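# Restore crashed deck: ware into assigned bays, lid closed

## Task

Fix the deck after the crashed run. Each plate and block must sit in a bay that the DECK TABLE assigns to its type: the sealed 96-well deep-well block in bay 11; a sealed 96-well plate in bay 12, 31 or 41; the sealed 384-well plate in bay 23; the 96-well culture plate in bay 43. All other bays stay empty. The culture plate's lid must be seated all the way down over the plate body. Every plate and block must lie flat within its bay's corner pieces with its cut corner toward the back left. Everything must stay in place on its own after both grippers release and move away.

## Robot and tools

Robot and frame. Two arms, left_arm and right_arm, each with a parallel two-finger gripper. All poses share one scene frame: origin on the table top midway between the arms, +x out over the table (away from the robot), +z up, and left_arm sits on the +y side. The arm names do not tell you which side of a camera image they appear on. Printed hand positions can be off, more so at long reach.

Deck. Bays are numbered row then column: bay 23 is row 2, column 3. Row 1 is nearest the arms, row 4 farthest; column 1 is on the left and column 4 on the right as the arms see it. Column 4 has raised floors. Ware positions are known only from the cameras (cam_head_left, cam_head_right, cam_left_wrist, cam_right_wrist); intrinsics are given for each.

Gripper geometry. Fingers point along the gripper's +z axis and close along its y axis. end_effector_position is the point between the pads when closed; fingertips extend about 33 mm past it closed and 9 mm open. Closing pushes the fingertips about 24 mm further out from the arm, so keep that clearance above surfaces.

The 20-number row. One row always covers both arms, even if one is idle: left x, y, z, qw, qx, qy, qz, left gripper position, force_limit, speed, then the same ten for the right arm. x, y, z are an absolute target for end_effector_position in metres, scene frame; qw, qx, qy, qz is an absolute target orientation (w first). The three gripper numbers each run -1 to 1. position: +1 fully open (140 mm), about -0.8 pads touch, -1 closes until blocked. force_limit: roughly 14 N at -1, 60 N at 0, 107 N at +1. speed: about 30, 140, 250 mm/s at -1, 0, +1. Gripper numbers are commands, so to leave a gripper alone repeat its last three values. To keep an arm still, resend its last reported pose and keep its quaternion identical across rows rather than copying a drifted reading. Any row whose target lies over 0.6 m from that arm's last reported position along any gripper axis is refused and nothing moves.

execute_actions. actions is a list with zero or one item. Empty list: just reports the state. {"rows": [...], "steps": n}: up to 15 rows, n up to 15 (default 15), each step 1/30 s; each row is used for one step, the final row repeated to fill. {"steps": n} with no rows: a wait of up to 300 steps counted from the previous result, reply time included. pictures (boolean) chooses whether images come back. Each step the commanded pose is clipped to within 70 mm and 16 degrees of the measured pose, so large moves need several calls; after an action the arm only goes on to its last clipped pose.

move. target is one 20-number row (absolute poses as above); speed is the path's top speed in m/s, 0.002 to 0.5, default 0.25 (turning up to twice that in rad/s). Both grippers travel straight paths ending together, 0.5 to 10 s long; finger values apply at the start. Paths ignore obstacles and the other arm, and grippers can lag, stray or overshoot speed near full stretch.

wait. seconds from 0 to 10; nothing new is commanded.

zoom_image. camera name plus region [x0, y0, x1, y1] in that camera's image pixels, origin top-left, at most 504 by 504.

finished_scene. scene: the current scene's number. Irreversible; the result reports success. Replying without any tool call ends everything.

Reading results. The state line gives each gripper's position, quaternion and velocities. object_status: 0 moving, 1 blocked while opening, 2 blocked while closing (a grip), 3 reached target or pads met (thin items may still be held). Confirm a grip by status 2. position_measured is in counts: 3 open, 230 pads met. To squeeze harder while gripping, raise force_limit and nudge position (e.g. -1 to -0.98). The move: line reports done, off_target, moving, held or fault, plus limits: paced means the pose was clipped, held means a check blocked steps (the arm may then lunge). HELD marks steps not sent; a pose unreachable line names the arm the clearance check altered. Hand target shows the controller's current goal. MOTOR HOT warns of overheating; an OVER-TEMPERATURE FAULT brakes the arm.

Avoid. Nothing may leave the table. Contact force grows with speed and with how far the target lies past the contact; arms are stiff, so aim at or just above surfaces. A joint reaching its load limit (waist and shoulder 312, elbow 147, wrist joints 41.4 N m, held weight included) or 144 N of outside force freezes that arm for 10 s. Keep the arms from striking or pressing each other. Expect occasional tugs on held parts or pushes on loose items; check images after placing. Open and withdraw both grippers at the end.

Each tool is called after ">>>" by a JSON object that holds its "api" and its "payload", one argument or row to a line.

## Session

>>> {"api": "execute_actions", "payload": {
  "actions": []
}}

Scene clock: 0.00 s of 12600.00 s.
left_arm: end_effector_position=(+0.7043, +0.6181, +0.3231) position_measured=3 object_status=3 end_effector_quat_wxyz=(-0.001, +1.000, -0.023, +0.001) end_effector_velocity=(-0.000, -0.001, +0.001) end_effector_angular_velocity=(+0.000, +0.000, -0.001) | right_arm: end_effector_position=(+0.5972, -0.4803, +0.3210) position_measured=3 object_status=3 end_effector_quat_wxyz=(+0.001, +0.997, +0.072, -0.000) end_effector_velocity=(+0.000, +0.000, +0.000) end_effector_angular_velocity=(+0.001, -0.000, -0.000)
Joint positions: left_arm=[-0.054  0.162  1.604  0.002  1.372  1.518] | right_arm=[-0.052  0.165  1.605 -0.001  1.372  1.519]
Joint velocities: left_arm=[-0.001 -0.001 -0.001  0.     0.001  0.   ] | right_arm=[-0.    -0.    -0.     0.001  0.    -0.   ]
Joint torques (N m, as the joint torque sensors report them, + toward a larger angle): no reading
Hand target (left_arm): +0.704, +0.618, +0.323; -0.001, +1.000, -0.023, +0.001
Hand target (right_arm): +0.597, -0.480, +0.321; +0.001, +0.997, +0.072, -0.000

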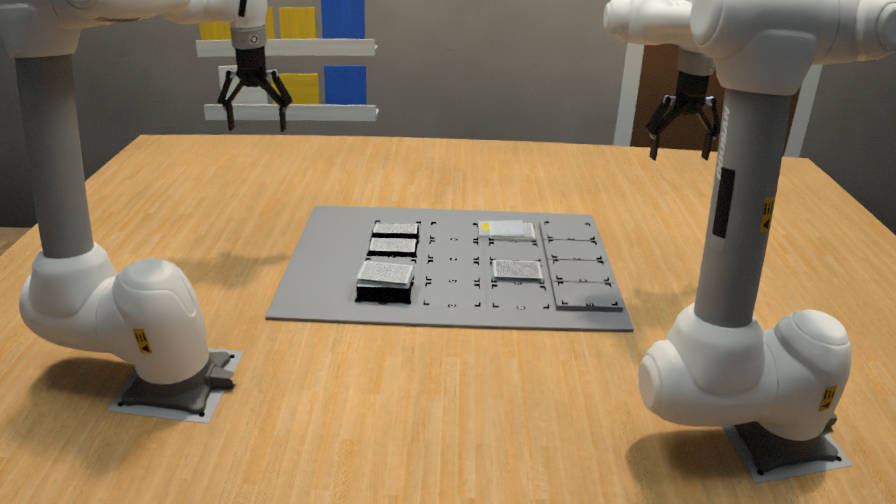

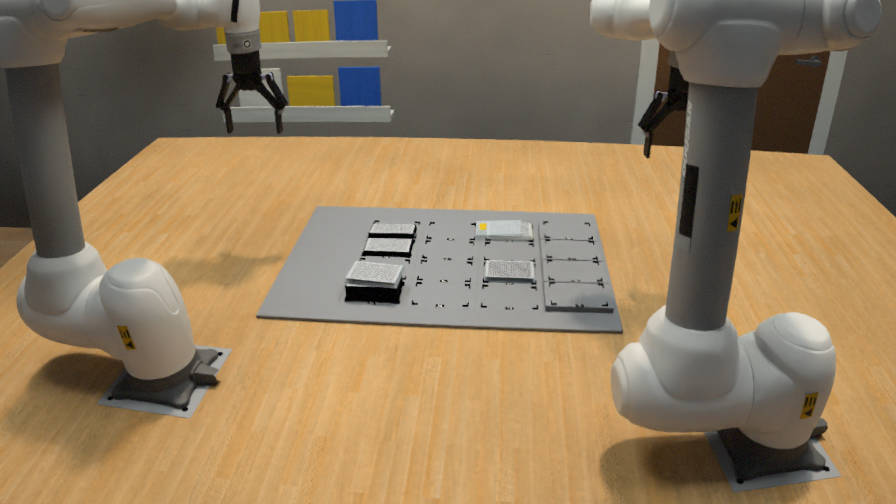

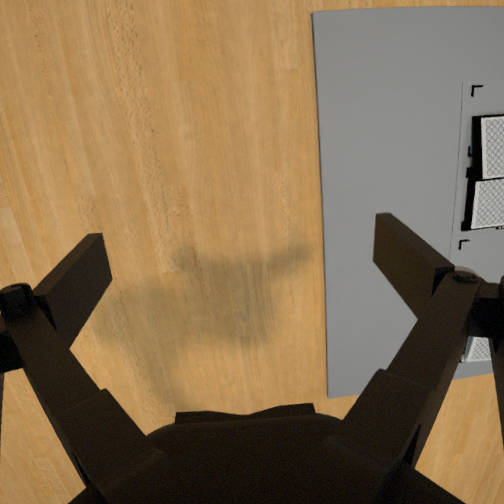

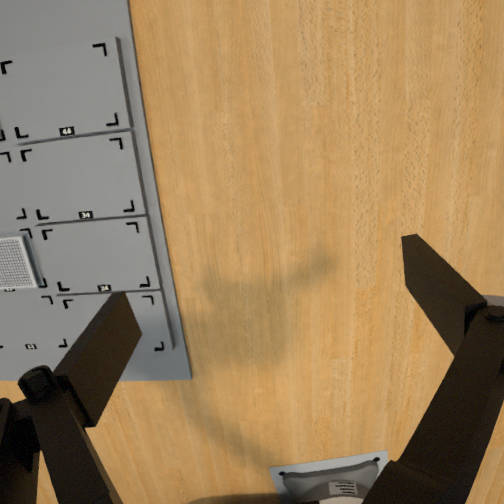

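>>> {"api": "zoom_image", "payload": {
  "camera": "cam_head_left",
  "region": [330,200,640,330]
}}

>>> {"api": "move", "payload": {
  "target": [0.62,0.27,0.34,0,1,0,0,1,0,0,0.72,-0.12,0.34,0,1,0,0,1,0,0]
}}

Region (330, 200, 640, 330) of cam_head_left's 896x504 image, scaled by 1.626, with more detail than that image has; it fills the top 211 rows of this view, and the rest is white.

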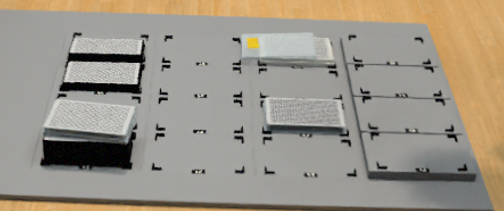

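Scene clock: 5.00 s of 12600.00 s.
left_arm: end_effector_position=(+0.6200, +0.2698, +0.3400) position_measured=3 object_status=3 end_effector_quat_wxyz=(+0.001, +1.000, +0.000, +0.000) end_effector_velocity=(+0.000, -0.002, -0.000) end_effector_angular_velocity=(-0.001, -0.002, -0.001) | right_arm: end_effector_position=(+0.7196, -0.1196, +0.3397) position_measured=3 object_status=3 end_effector_quat_wxyz=(-0.000, +1.000, -0.000, +0.000) end_effector_velocity=(+0.001, +0.001, -0.001) end_effector_angular_velocity=(-0.001, +0.001, -0.001)
Joint positions: left_arm=[-0.593  0.206  1.521 -0.001  1.414  0.932] | right_arm=[ 0.353  0.563  1.015 -0.     1.562  2.068]
Joint velocities: left_arm=[-0.002  0.001 -0.001  0.    -0.002 -0.001] | right_arm=[ 0.     0.003 -0.003  0.     0.002  0.001]
Joint torques (N m, as the joint torque sensors report them, + toward a larger angle): left_arm=[ -2.78 -66.71 -37.55   4.23   0.34  -0.57] | right_arm=[  0.7  -98.14 -40.     4.76  -0.14  -0.03]
Hand target (left_arm): +0.620, +0.270, +0.340; +0.001, +1.000, +0.000, +0.000
Hand target (right_arm): +0.720, -0.120, +0.340; -0.000, +1.000, -0.000, +0.000
Off the commanded pose (left_arm): 0.000 m, 0 deg.
Off the commanded pose (right_arm): 0.001 m, 0 deg.
move: done

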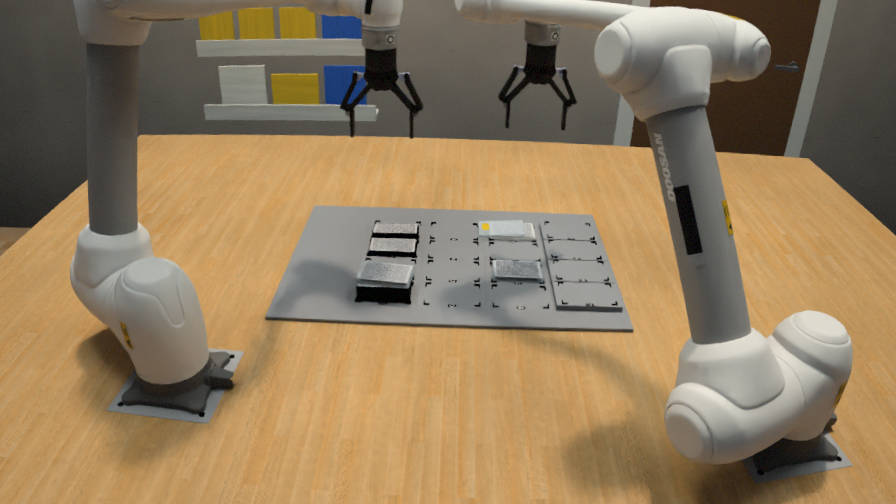

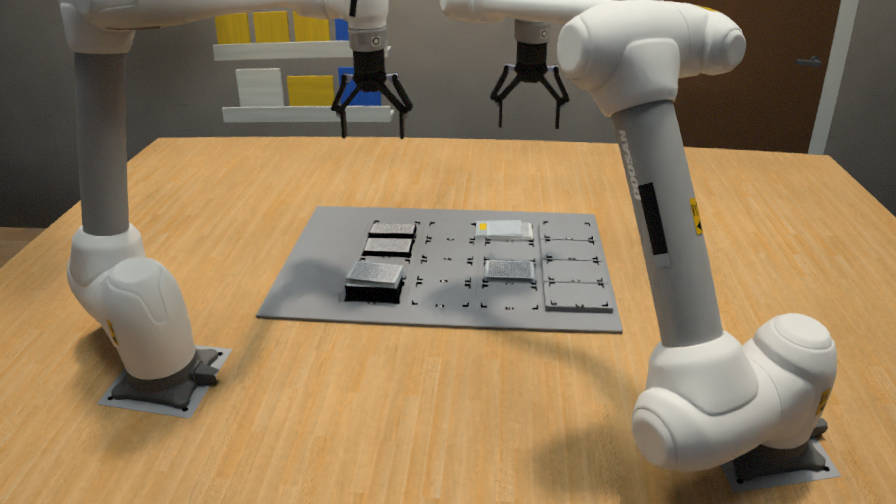

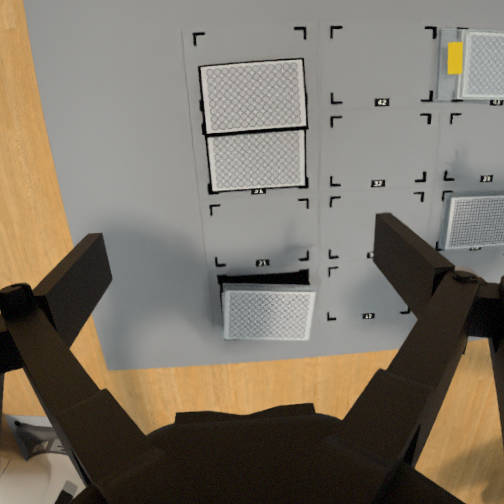

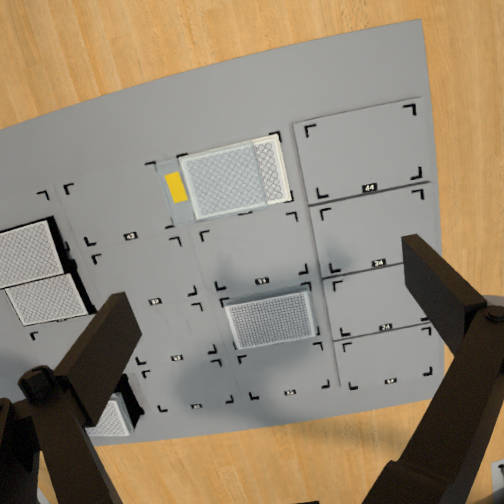

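>>> {"api": "move", "payload": {
  "target": [0.42,0.25,0.16,0,1,0,0,1,0,0,0.72,-0.07,0.16,0,1,0,0,1,0,0]
}}

Scene clock: 13.37 s of 12600.00 s.
left_arm: end_effector_position=(+0.4202, +0.2497, +0.1598) position_measured=3 object_status=3 end_effector_quat_wxyz=(+0.000, +1.000, -0.000, -0.000) end_effector_velocity=(+0.000, -0.001, -0.001) end_effector_angular_velocity=(-0.001, -0.002, -0.001) | right_arm: end_effector_position=(+0.7197, -0.0701, +0.1601) position_measured=3 object_status=3 end_effector_quat_wxyz=(-0.000, +1.000, +0.000, +0.000) end_effector_velocity=(+0.000, +0.001, +0.000) end_effector_angular_velocity=(+0.000, -0.002, +0.001)
Joint positions: left_arm=[-0.845  0.087  2.003 -0.001  1.05   0.681] | right_arm=[0.4   0.656 1.188 0.    1.297 2.115]
Joint velocities: left_arm=[-0.001  0.001  0.001  0.002 -0.004 -0.001] | right_arm=[ 0.001 -0.    -0.001 -0.    -0.001  0.   ]
Joint torques (N m, as the joint torque sensors report them, + toward a larger angle): left_arm=[ -0.99 -49.81 -33.54   4.16   0.34  -0.3 ] | right_arm=[   0.92 -102.68  -41.85    4.64    0.17   -0.33]
Hand target (left_arm): +0.420, +0.250, +0.160; +0.000, +1.000, -0.000, -0.000
Hand target (right_arm): +0.720, -0.070, +0.160; -0.000, +1.000, +0.000, +0.000
Off the commanded pose (left_arm): 0.000 m, 0 deg.
Off the commanded pose (right_arm): 0.000 m, 0 deg.
After step 90, 3.80 s passed at rest.
move: done

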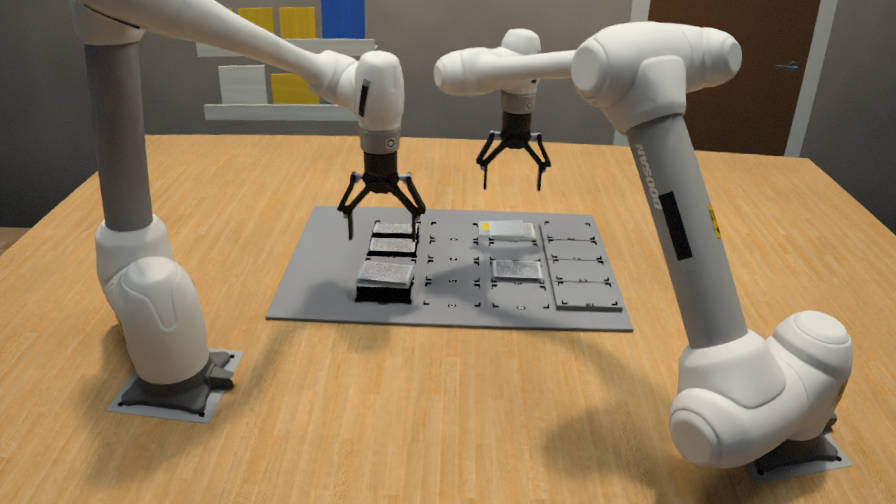

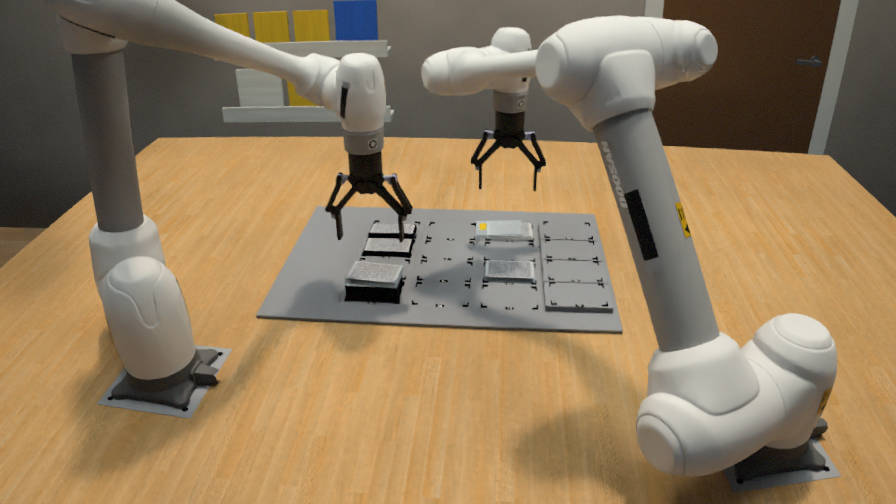

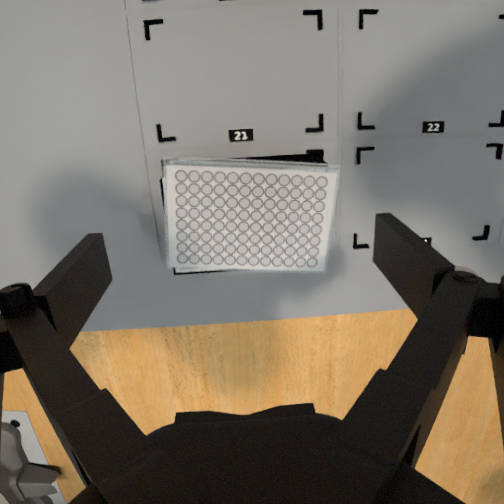

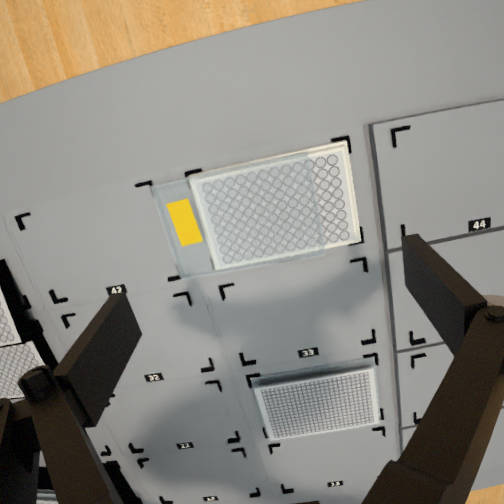

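>>> {"api": "move", "payload": {
  "target": [0.395,0.238,0.095,0,0.9984,-0.057,0,1,0,0,0.72,-0.055,0.09,0,0.7071,-0.7071,0,0.6,-0.6,0],
  "speed": 0.4
}}

Scene clock: 27.00 s of 12600.00 s.
left_arm: end_effector_position=(+0.3950, +0.2379, +0.0950) position_measured=3 object_status=3 end_effector_quat_wxyz=(+0.000, +0.998, -0.057, -0.000) end_effector_velocity=(-0.000, -0.000, -0.001) end_effector_angular_velocity=(+0.000, +0.000, -0.002) | right_arm: end_effector_position=(+0.7199, -0.0550, +0.0900) position_measured=53 object_status=3 end_effector_quat_wxyz=(+0.000, -0.707, +0.707, +0.000) end_effector_velocity=(+0.000, -0.001, -0.001) end_effector_angular_velocity=(-0.002, -0.001, -0.005)
Joint positions: left_arm=[-0.896  0.141  2.081 -0.     0.919  0.743] | right_arm=[0.414 0.708 1.23  0.    1.203 3.7  ]
Joint velocities: left_arm=[-0.001  0.001  0.001 -0.    -0.001  0.001] | right_arm=[ 0.     0.001  0.    -0.003 -0.     0.006]
Joint torques (N m, as the joint torque sensors report them, + toward a larger angle): left_arm=[ -1.46 -52.8  -29.83   3.64   0.24  -0.36] | right_arm=[   4.86 -104.4   -39.39    4.71   -0.1    -0.48]
Hand target (left_arm): +0.395, +0.238, +0.095; +0.000, +0.998, -0.057, -0.000
Hand target (right_arm): +0.720, -0.055, +0.090; -0.000, +0.707, -0.707, -0.000
Off the commanded pose (left_arm): 0.000 m, 0 deg.
Off the commanded pose (right_arm): 0.000 m, 0 deg.
After step 90, 8.20 s passed at rest.
move: done

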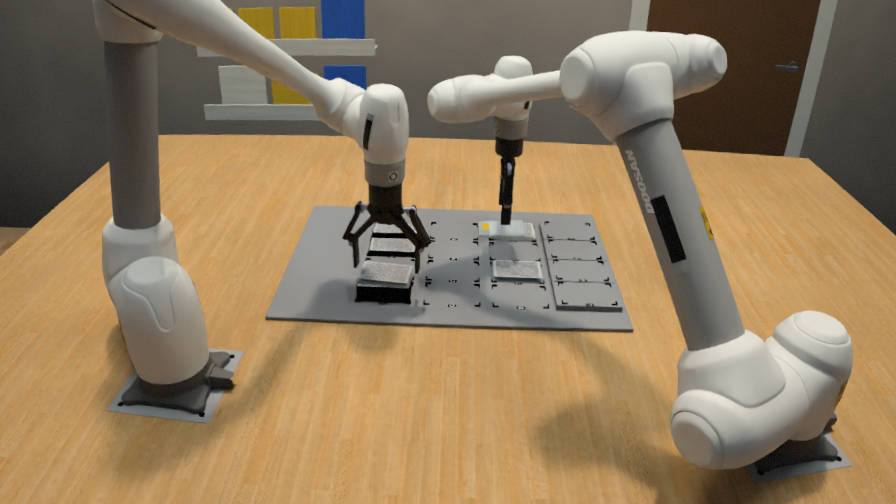

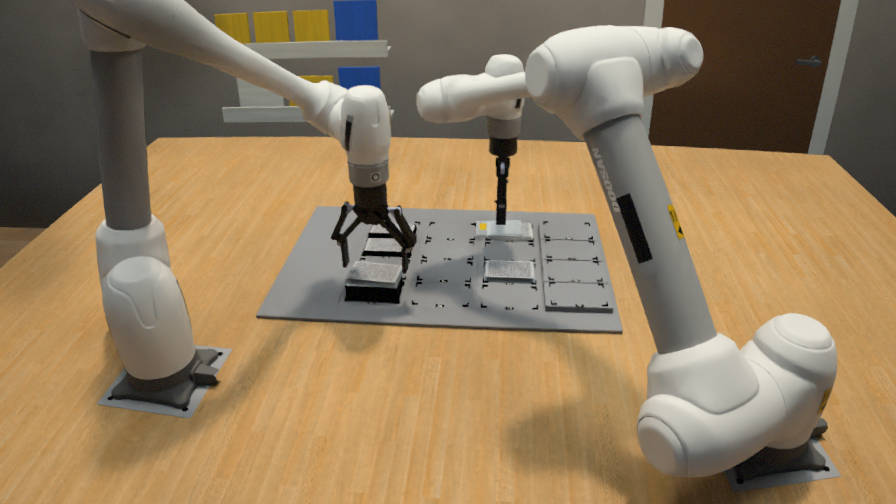

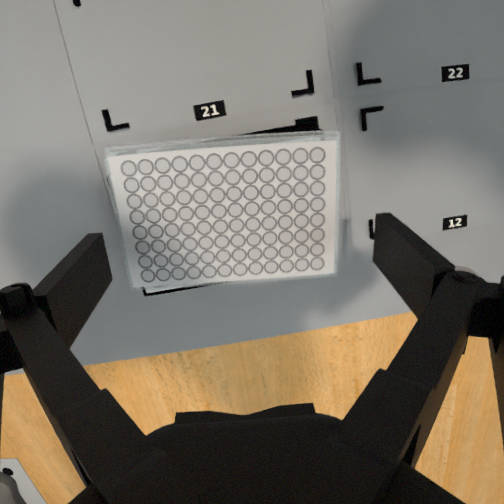

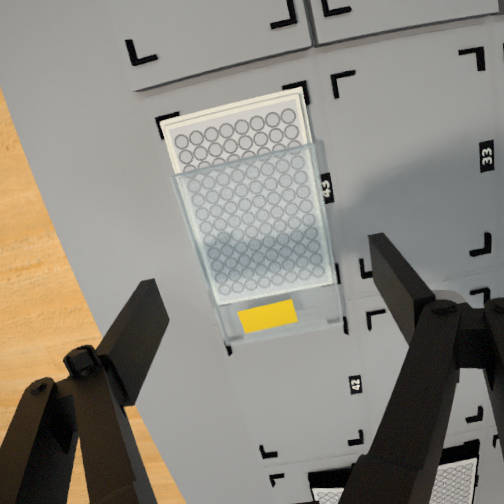

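>>> {"api": "move", "payload": {
  "target": [0.41,0.243,0.08,0,0.9984,-0.057,0,1,-0.5,0,0.722,-0.058,0.058,0,0.7071,-0.7071,0,0.45,-0.6,0],
  "speed": 0.1
}}

>>> {"api": "zoom_image", "payload": {
  "camera": "cam_head_left",
  "region": [335,195,555,315]
}}

Scene clock: 36.20 s of 12600.00 s.
left_arm: end_effector_position=(+0.4100, +0.2430, +0.0800) position_measured=3 object_status=3 end_effector_quat_wxyz=(-0.000, +0.998, -0.057, +0.000) end_effector_velocity=(+0.001, +0.000, -0.001) end_effector_angular_velocity=(+0.001, -0.001, -0.000) | right_arm: end_effector_position=(+0.7220, -0.0580, +0.0581) position_measured=72 object_status=3 end_effector_quat_wxyz=(+0.000, -0.707, +0.707, -0.000) end_effector_velocity=(-0.000, -0.000, -0.001) end_effector_angular_velocity=(+0.000, +0.000, -0.000)
Joint positions: left_arm=[-0.868  0.166  2.084  0.     0.891  0.771] | right_arm=[ 0.41   0.729  1.254 -0.     1.158  3.696]
Joint velocities: left_arm=[ 0.001  0.001 -0.     0.001 -0.001  0.   ] | right_arm=[-0.     0.     0.001  0.    -0.001 -0.   ]
Joint torques (N m, as the joint torque sensors report them, + toward a larger angle): left_arm=[ -0.73 -55.83 -29.18   3.51   0.43  -0.52] | right_arm=[   1.13 -101.65  -38.61    4.17    0.3    -0.41]
Hand target (left_arm): +0.410, +0.243, +0.080; -0.000, +0.998, -0.057, +0.000
Hand target (right_arm): +0.722, -0.058, +0.058; +0.000, +0.707, -0.707, -0.000
Off the commanded pose (left_arm): 0.000 m, 0 deg.
Off the commanded pose (right_arm): 0.000 m, 0 deg.
After step 90, 5.43 s passed at rest.
move: done

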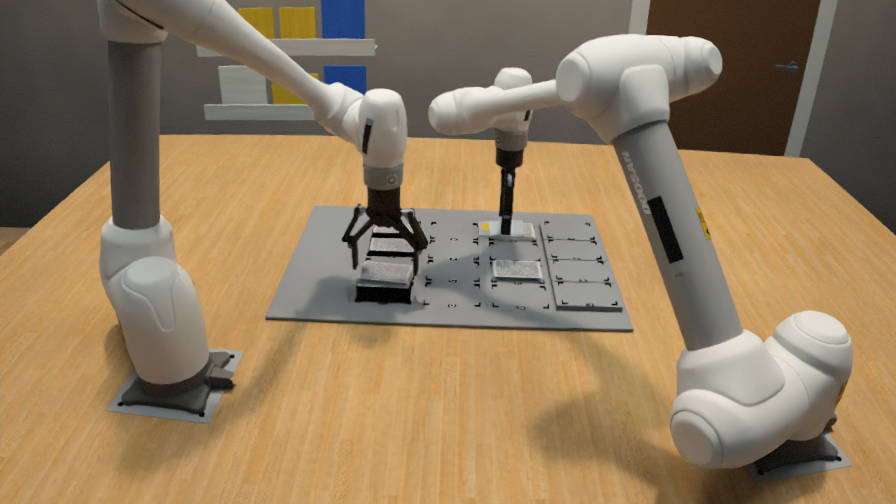

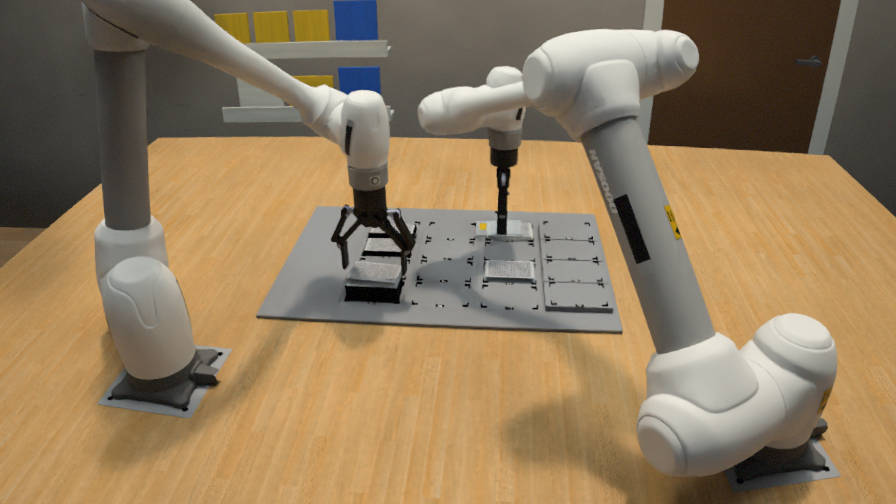

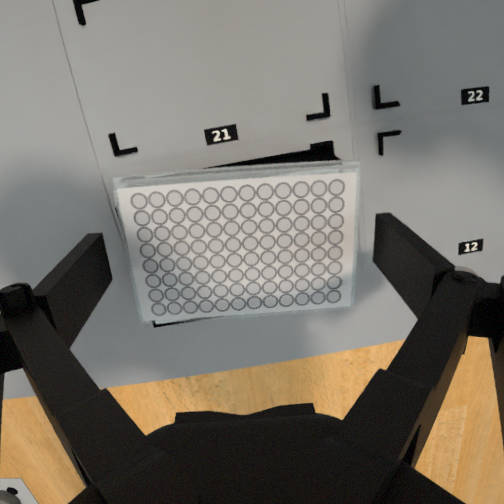

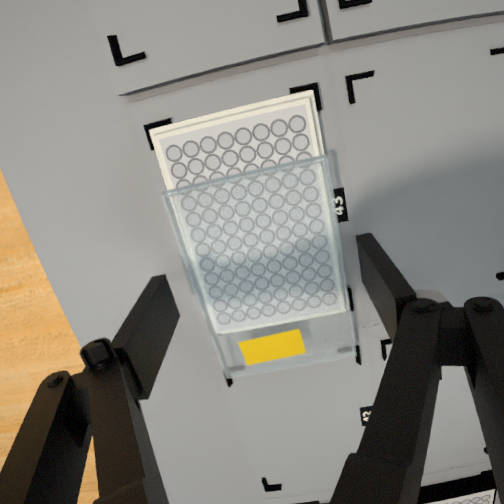

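Region (335, 195, 555, 315) of cam_head_left's 896x504 image, scaled by 2.291, with more detail than that image has; it fills the top 275 rows of this view, and the rest is white.

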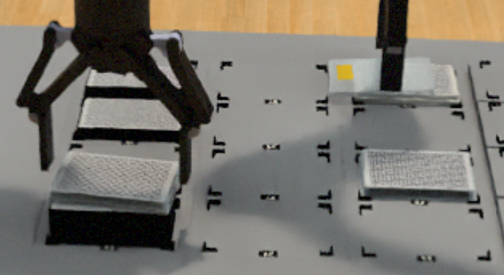

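>>> {"api": "move", "payload": {
  "target": [0.407,0.243,0.069,0,0.9984,-0.057,0,1,-0.5,0,0.721,-0.058,0.049,0,0.7071,-0.7071,0,0.45,-0.6,0],
  "speed": 0.04
}}

>>> {"api": "move", "payload": {
  "target": [0.407,0.243,0.069,0,0.9984,-0.057,0,-1,-0.5,-0.7,0.721,-0.058,0.049,0,0.7071,-0.7071,0,-1,-0.6,-0.7]
}}

>>> {"api": "zoom_image", "payload": {
  "camera": "cam_head_left",
  "region": [335,195,555,315]
}}

Scene clock: 43.03 s of 12600.00 s.
left_arm: end_effector_position=(+0.4070, +0.2430, +0.0690) position_measured=3 object_status=3 end_effector_quat_wxyz=(+0.000, +0.998, -0.057, -0.000) end_effector_velocity=(-0.001, +0.000, -0.001) end_effector_angular_velocity=(+0.001, +0.003, +0.001) | right_arm: end_effector_position=(+0.7210, -0.0580, +0.0491) position_measured=72 object_status=3 end_effector_quat_wxyz=(+0.000, -0.707, +0.707, +0.000) end_effector_velocity=(-0.000, +0.001, +0.000) end_effector_angular_velocity=(+0.001, -0.001, +0.000)
Joint positions: left_arm=[-0.873  0.177  2.097 -0.     0.868  0.766] | right_arm=[0.411 0.734 1.263 0.    1.144 3.697]
Joint velocities: left_arm=[-0.001  0.001  0.001 -0.002  0.    -0.001] | right_arm=[ 0.001 -0.    -0.     0.    -0.001  0.   ]
Joint torques (N m, as the joint torque sensors report them, + toward a larger angle): left_arm=[ -0.19 -54.62 -27.99   3.43   0.63  -0.24] | right_arm=[  -0.69 -106.27  -37.3     3.85   -0.18   -0.41]
Hand target (left_arm): +0.407, +0.243, +0.069; +0.000, +0.998, -0.057, -0.000
Hand target (right_arm): +0.721, -0.058, +0.049; -0.000, +0.707, -0.707, -0.000
Off the commanded pose (left_arm): 0.000 m, 0 deg.
Off the commanded pose (right_arm): 0.000 m, 0 deg.
After step 90, 3.10 s passed at rest.
move: done

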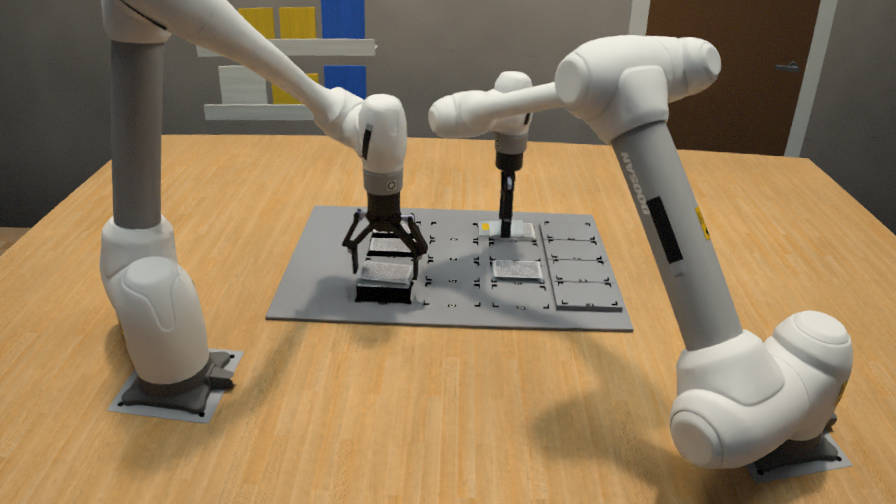

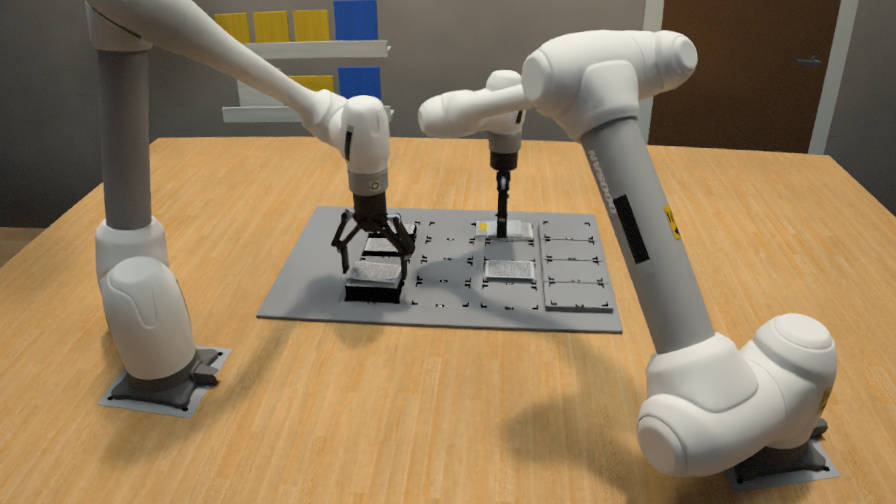

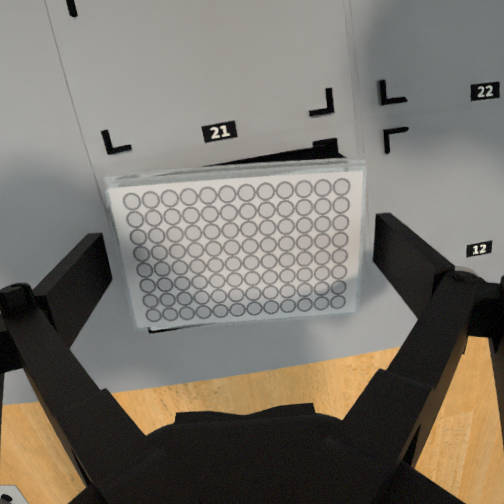

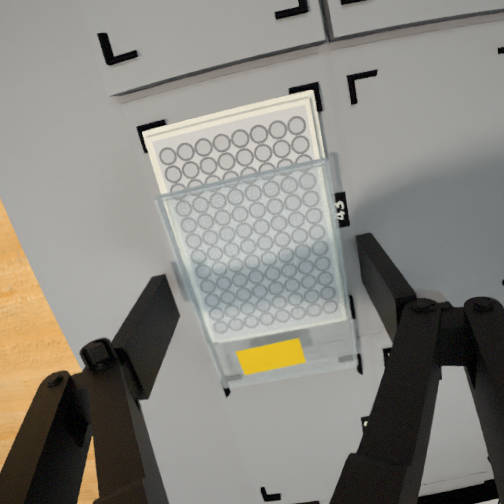

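Scene clock: 43.73 s of 12600.00 s.
left_arm: end_effector_position=(+0.4070, +0.2430, +0.0690) position_measured=31 object_status=2 end_effector_quat_wxyz=(+0.000, +0.998, -0.057, -0.000) end_effector_velocity=(+0.000, -0.000, -0.000) end_effector_angular_velocity=(-0.000, -0.000, -0.000) | right_arm: end_effector_position=(+0.7210, -0.0580, +0.0490) position_measured=103 object_status=2 end_effector_quat_wxyz=(+0.000, -0.707, +0.707, +0.000) end_effector_velocity=(-0.000, +0.000, +0.000) end_effector_angular_velocity=(+0.000, -0.000, +0.001)
Joint positions: left_arm=[-0.873  0.177  2.097 -0.     0.868  0.766] | right_arm=[0.411 0.734 1.263 0.    1.144 3.697]
Joint velocities: left_arm=[-0.     0.     0.     0.    -0.001 -0.   ] | right_arm=[ 0.001 -0.    -0.    -0.     0.    -0.   ]
Joint torques (N m, as the joint torque sensors report them, + toward a larger angle): left_arm=[ -3.01 -46.63 -23.29   2.82  -0.44  -0.26] | right_arm=[  1.46 -99.82 -37.03   4.11  -0.57  -0.25]
Hand target (left_arm): +0.407, +0.243, +0.069; +0.000, +0.998, -0.057, -0.000
Hand target (right_arm): +0.721, -0.058, +0.049; -0.000, +0.707, -0.707, -0.000
Off the commanded pose (left_arm): 0.000 m, 0 deg.
Off the commanded pose (right_arm): 0.000 m, 0 deg.
move: done

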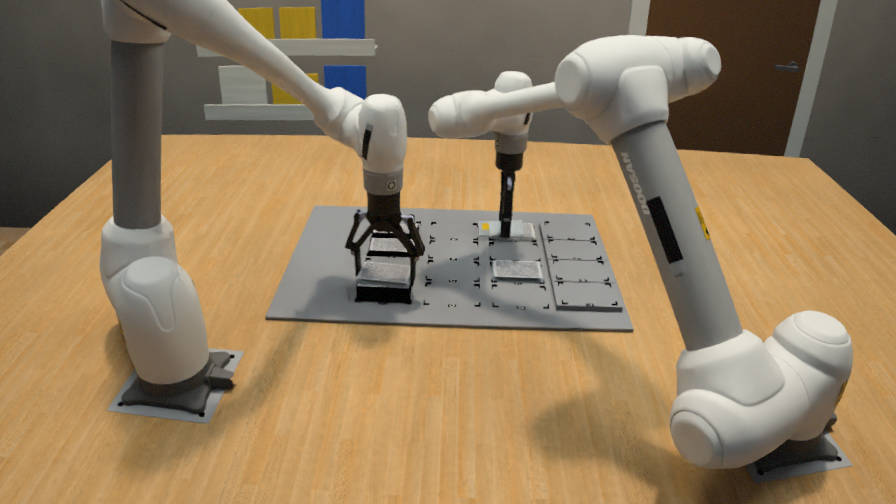

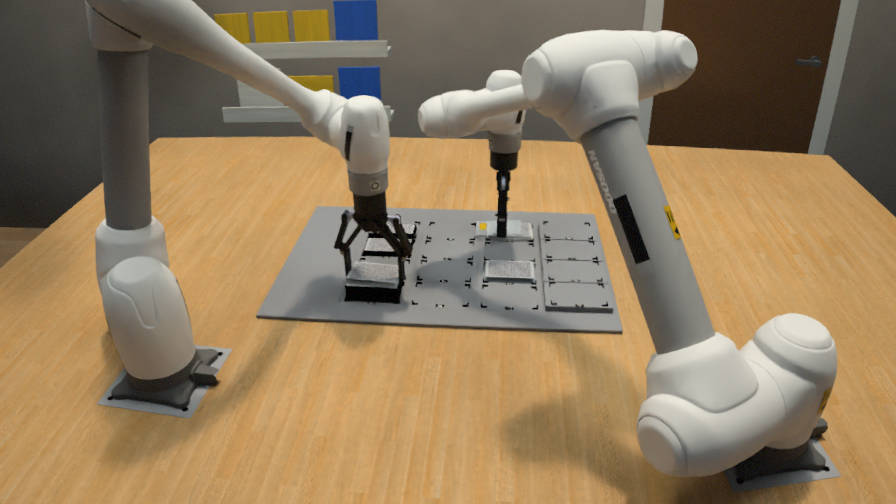

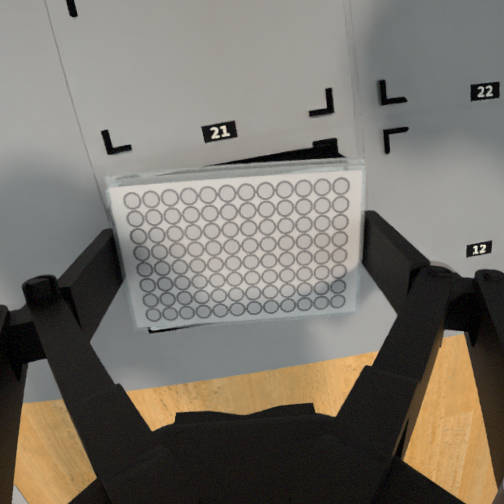

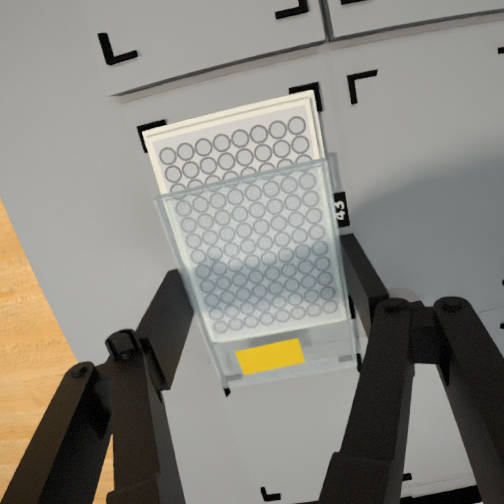

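Region (335, 195, 555, 315) of cam_head_left's 896x504 image, scaled by 2.291, with more detail than that image has; it fills the top 275 rows of this view, and the rest is white.

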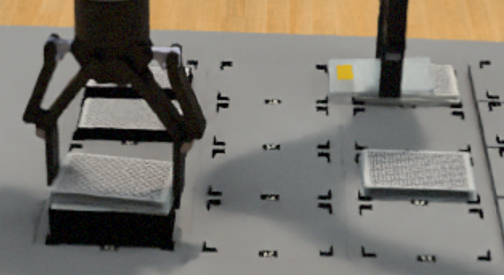

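>>> {"api": "move", "payload": {
  "target": [0.407,0.243,0.085,0,1,0,0,-0.98,-0.3,-0.7,0.721,-0.084,0.051,0,0.7071,-0.7071,0,-1,-0.6,-0.7],
  "speed": 0.04
}}

Scene clock: 49.83 s of 12600.00 s.
left_arm: end_effector_position=(+0.4070, +0.2430, +0.0850) position_measured=33 object_status=2 end_effector_quat_wxyz=(+0.000, +1.000, -0.000, -0.000) end_effector_velocity=(+0.000, +0.000, +0.000) end_effector_angular_velocity=(+0.000, +0.000, +0.005) | right_arm: end_effector_position=(+0.7210, -0.0839, +0.0510) position_measured=103 object_status=2 end_effector_quat_wxyz=(-0.000, -0.707, +0.707, -0.000) end_effector_velocity=(-0.000, -0.000, +0.001) end_effector_angular_velocity=(+0.001, -0.000, +0.000)
Joint positions: left_arm=[-0.873  0.158  2.083 -0.     0.9    0.653] | right_arm=[ 0.386  0.711  1.301 -0.     1.13   3.672]
Joint velocities: left_arm=[ 0.    -0.    -0.     0.     0.001 -0.005] | right_arm=[-0.001 -0.002  0.001  0.001 -0.001 -0.001]
Joint torques (N m, as the joint torque sensors report them, + toward a larger angle): left_arm=[ -1.96 -53.97 -29.39   3.58   0.32  -0.8 ] | right_arm=[   1.83 -106.84  -37.88    4.01   -0.26    0.28]
Hand target (left_arm): +0.407, +0.243, +0.085; -0.000, +1.000, +0.000, +0.000
Hand target (right_arm): +0.721, -0.084, +0.051; +0.000, +0.707, -0.707, -0.000
Off the commanded pose (left_arm): 0.000 m, 0 deg.
Off the commanded pose (right_arm): 0.000 m, 0 deg.
After step 90, 1.43 s passed at rest.
move: done

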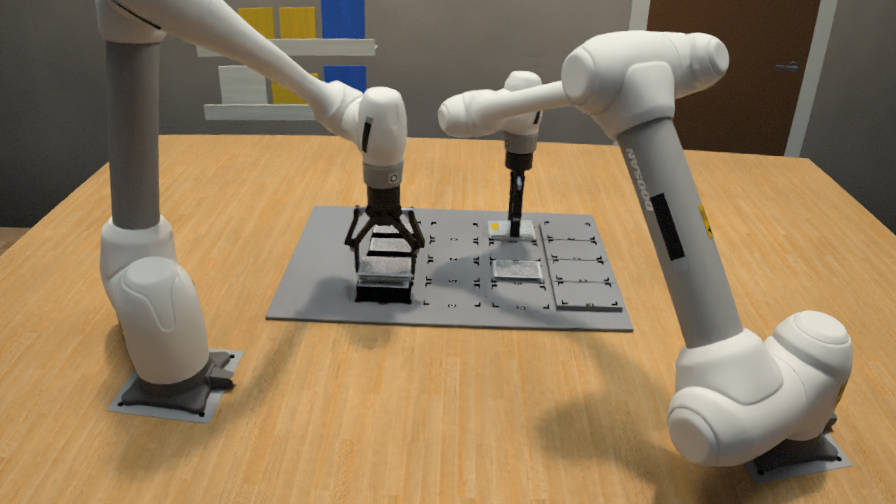

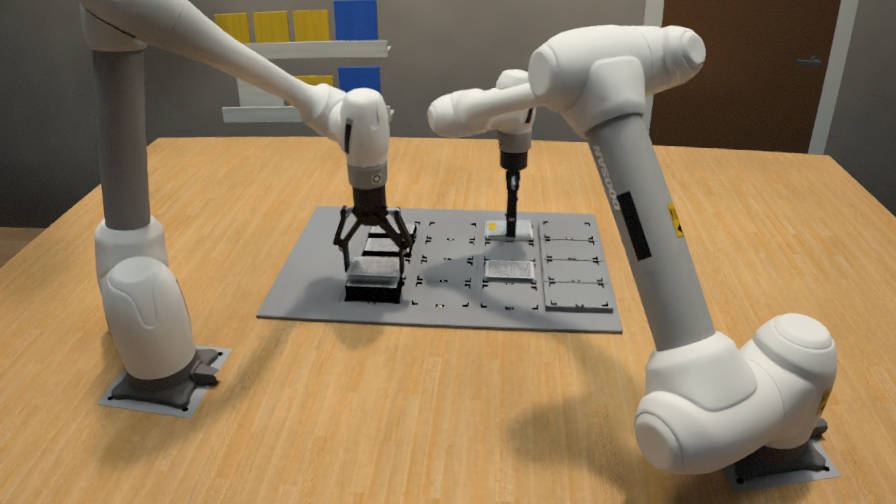

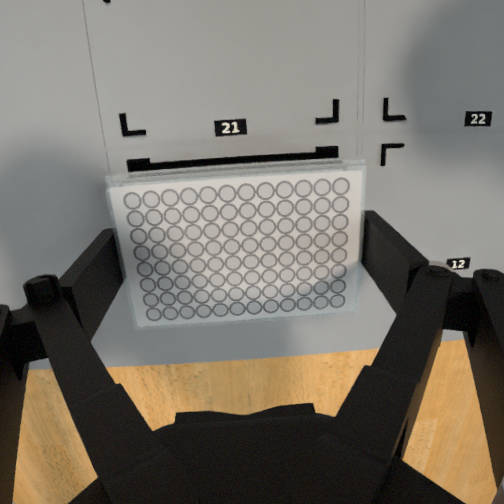

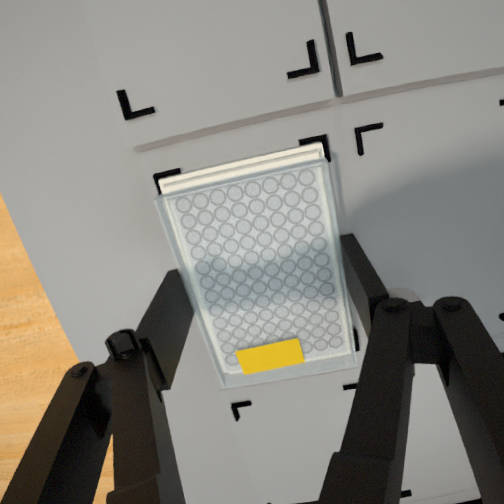

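>>> {"api": "move", "payload": {
  "target": [0.407,0.243,0.085,0,1,0,0,-0.98,-0.3,-0.7,0.721,-0.0895,0.05,0,0.7071,-0.7071,0,-1,-0.6,-0.7],
  "speed": 0.02
}}

>>> {"api": "zoom_image", "payload": {
  "camera": "cam_right_wrist",
  "region": [130,130,400,400]
}}

>>> {"api": "zoom_image", "payload": {
  "camera": "cam_head_left",
  "region": [470,195,570,295]
}}

Scene clock: 55.67 s of 12600.00 s.
left_arm: end_effector_position=(+0.4070, +0.2430, +0.0850) position_measured=33 object_status=2 end_effector_quat_wxyz=(+0.000, +1.000, +0.000, +0.000) end_effector_velocity=(-0.000, -0.001, -0.000) end_effector_angular_velocity=(-0.001, -0.000, -0.002) | right_arm: end_effector_position=(+0.7210, -0.0895, +0.0500) position_measured=103 object_status=2 end_effector_quat_wxyz=(-0.000, -0.707, +0.707, -0.000) end_effector_velocity=(-0.001, -0.001, -0.001) end_effector_angular_velocity=(-0.001, +0.001, +0.001)
Joint positions: left_arm=[-0.873  0.158  2.083  0.     0.9    0.652] | right_arm=[ 0.381  0.707  1.31  -0.     1.125  3.667]
Joint velocities: left_arm=[-0.001  0.     0.    -0.    -0.002  0.001] | right_arm=[ 0.    -0.     0.002 -0.    -0.001 -0.001]
Joint torques (N m, as the joint torque sensors report them, + toward a larger angle): left_arm=[ -1.65 -53.84 -29.1    3.64   0.36  -0.28] | right_arm=[  3.03 -96.84 -35.2    3.72   0.36  -0.14]
Hand target (left_arm): +0.407, +0.243, +0.085; -0.000, +1.000, +0.000, +0.000
Hand target (right_arm): +0.721, -0.090, +0.050; +0.000, +0.707, -0.707, -0.000
Off the commanded pose (left_arm): 0.000 m, 0 deg.
Off the commanded pose (right_arm): 0.000 m, 0 deg.
After step 90, 2.13 s passed at rest.
move: done

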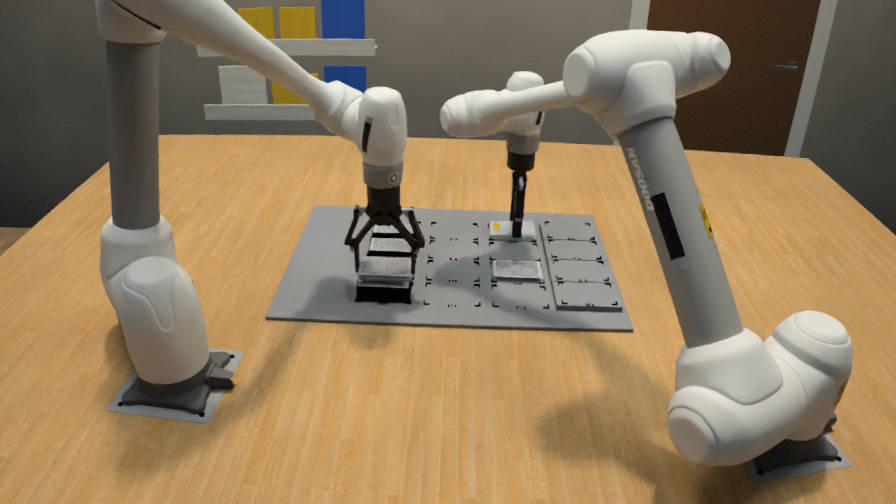

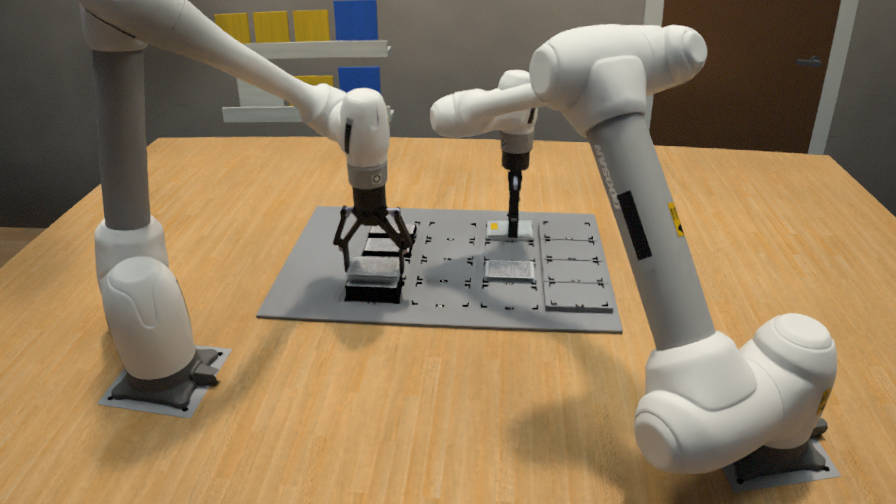

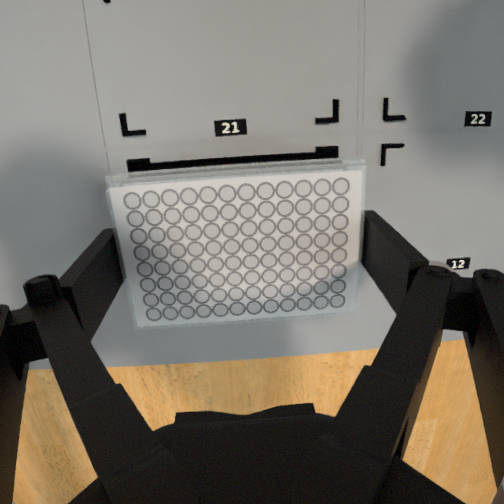

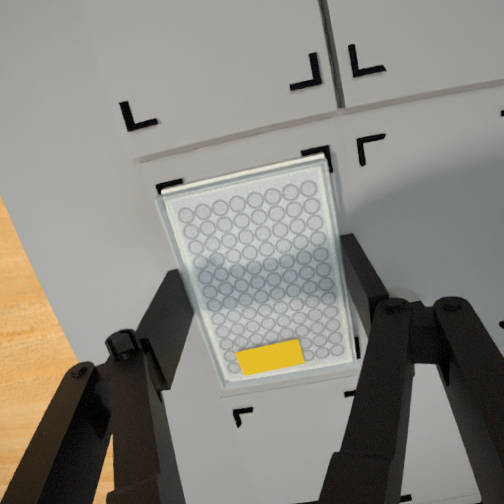

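Region (130, 130, 400, 400) of cam_right_wrist's 504x504 image, scaled by 1.867, with more detail than that image has.

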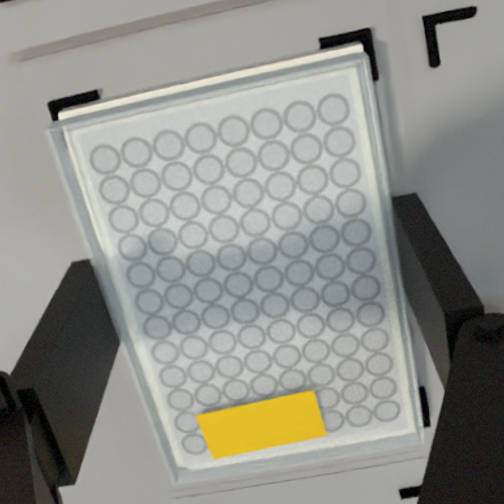

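Region (470, 195, 570, 295) of cam_head_left's 896x504 image, scaled by 5.040, with more detail than that image has.

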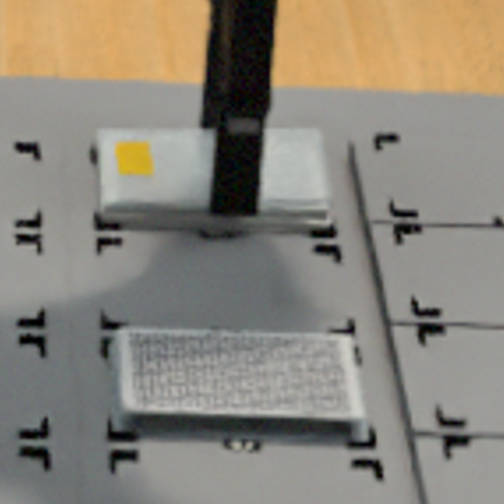

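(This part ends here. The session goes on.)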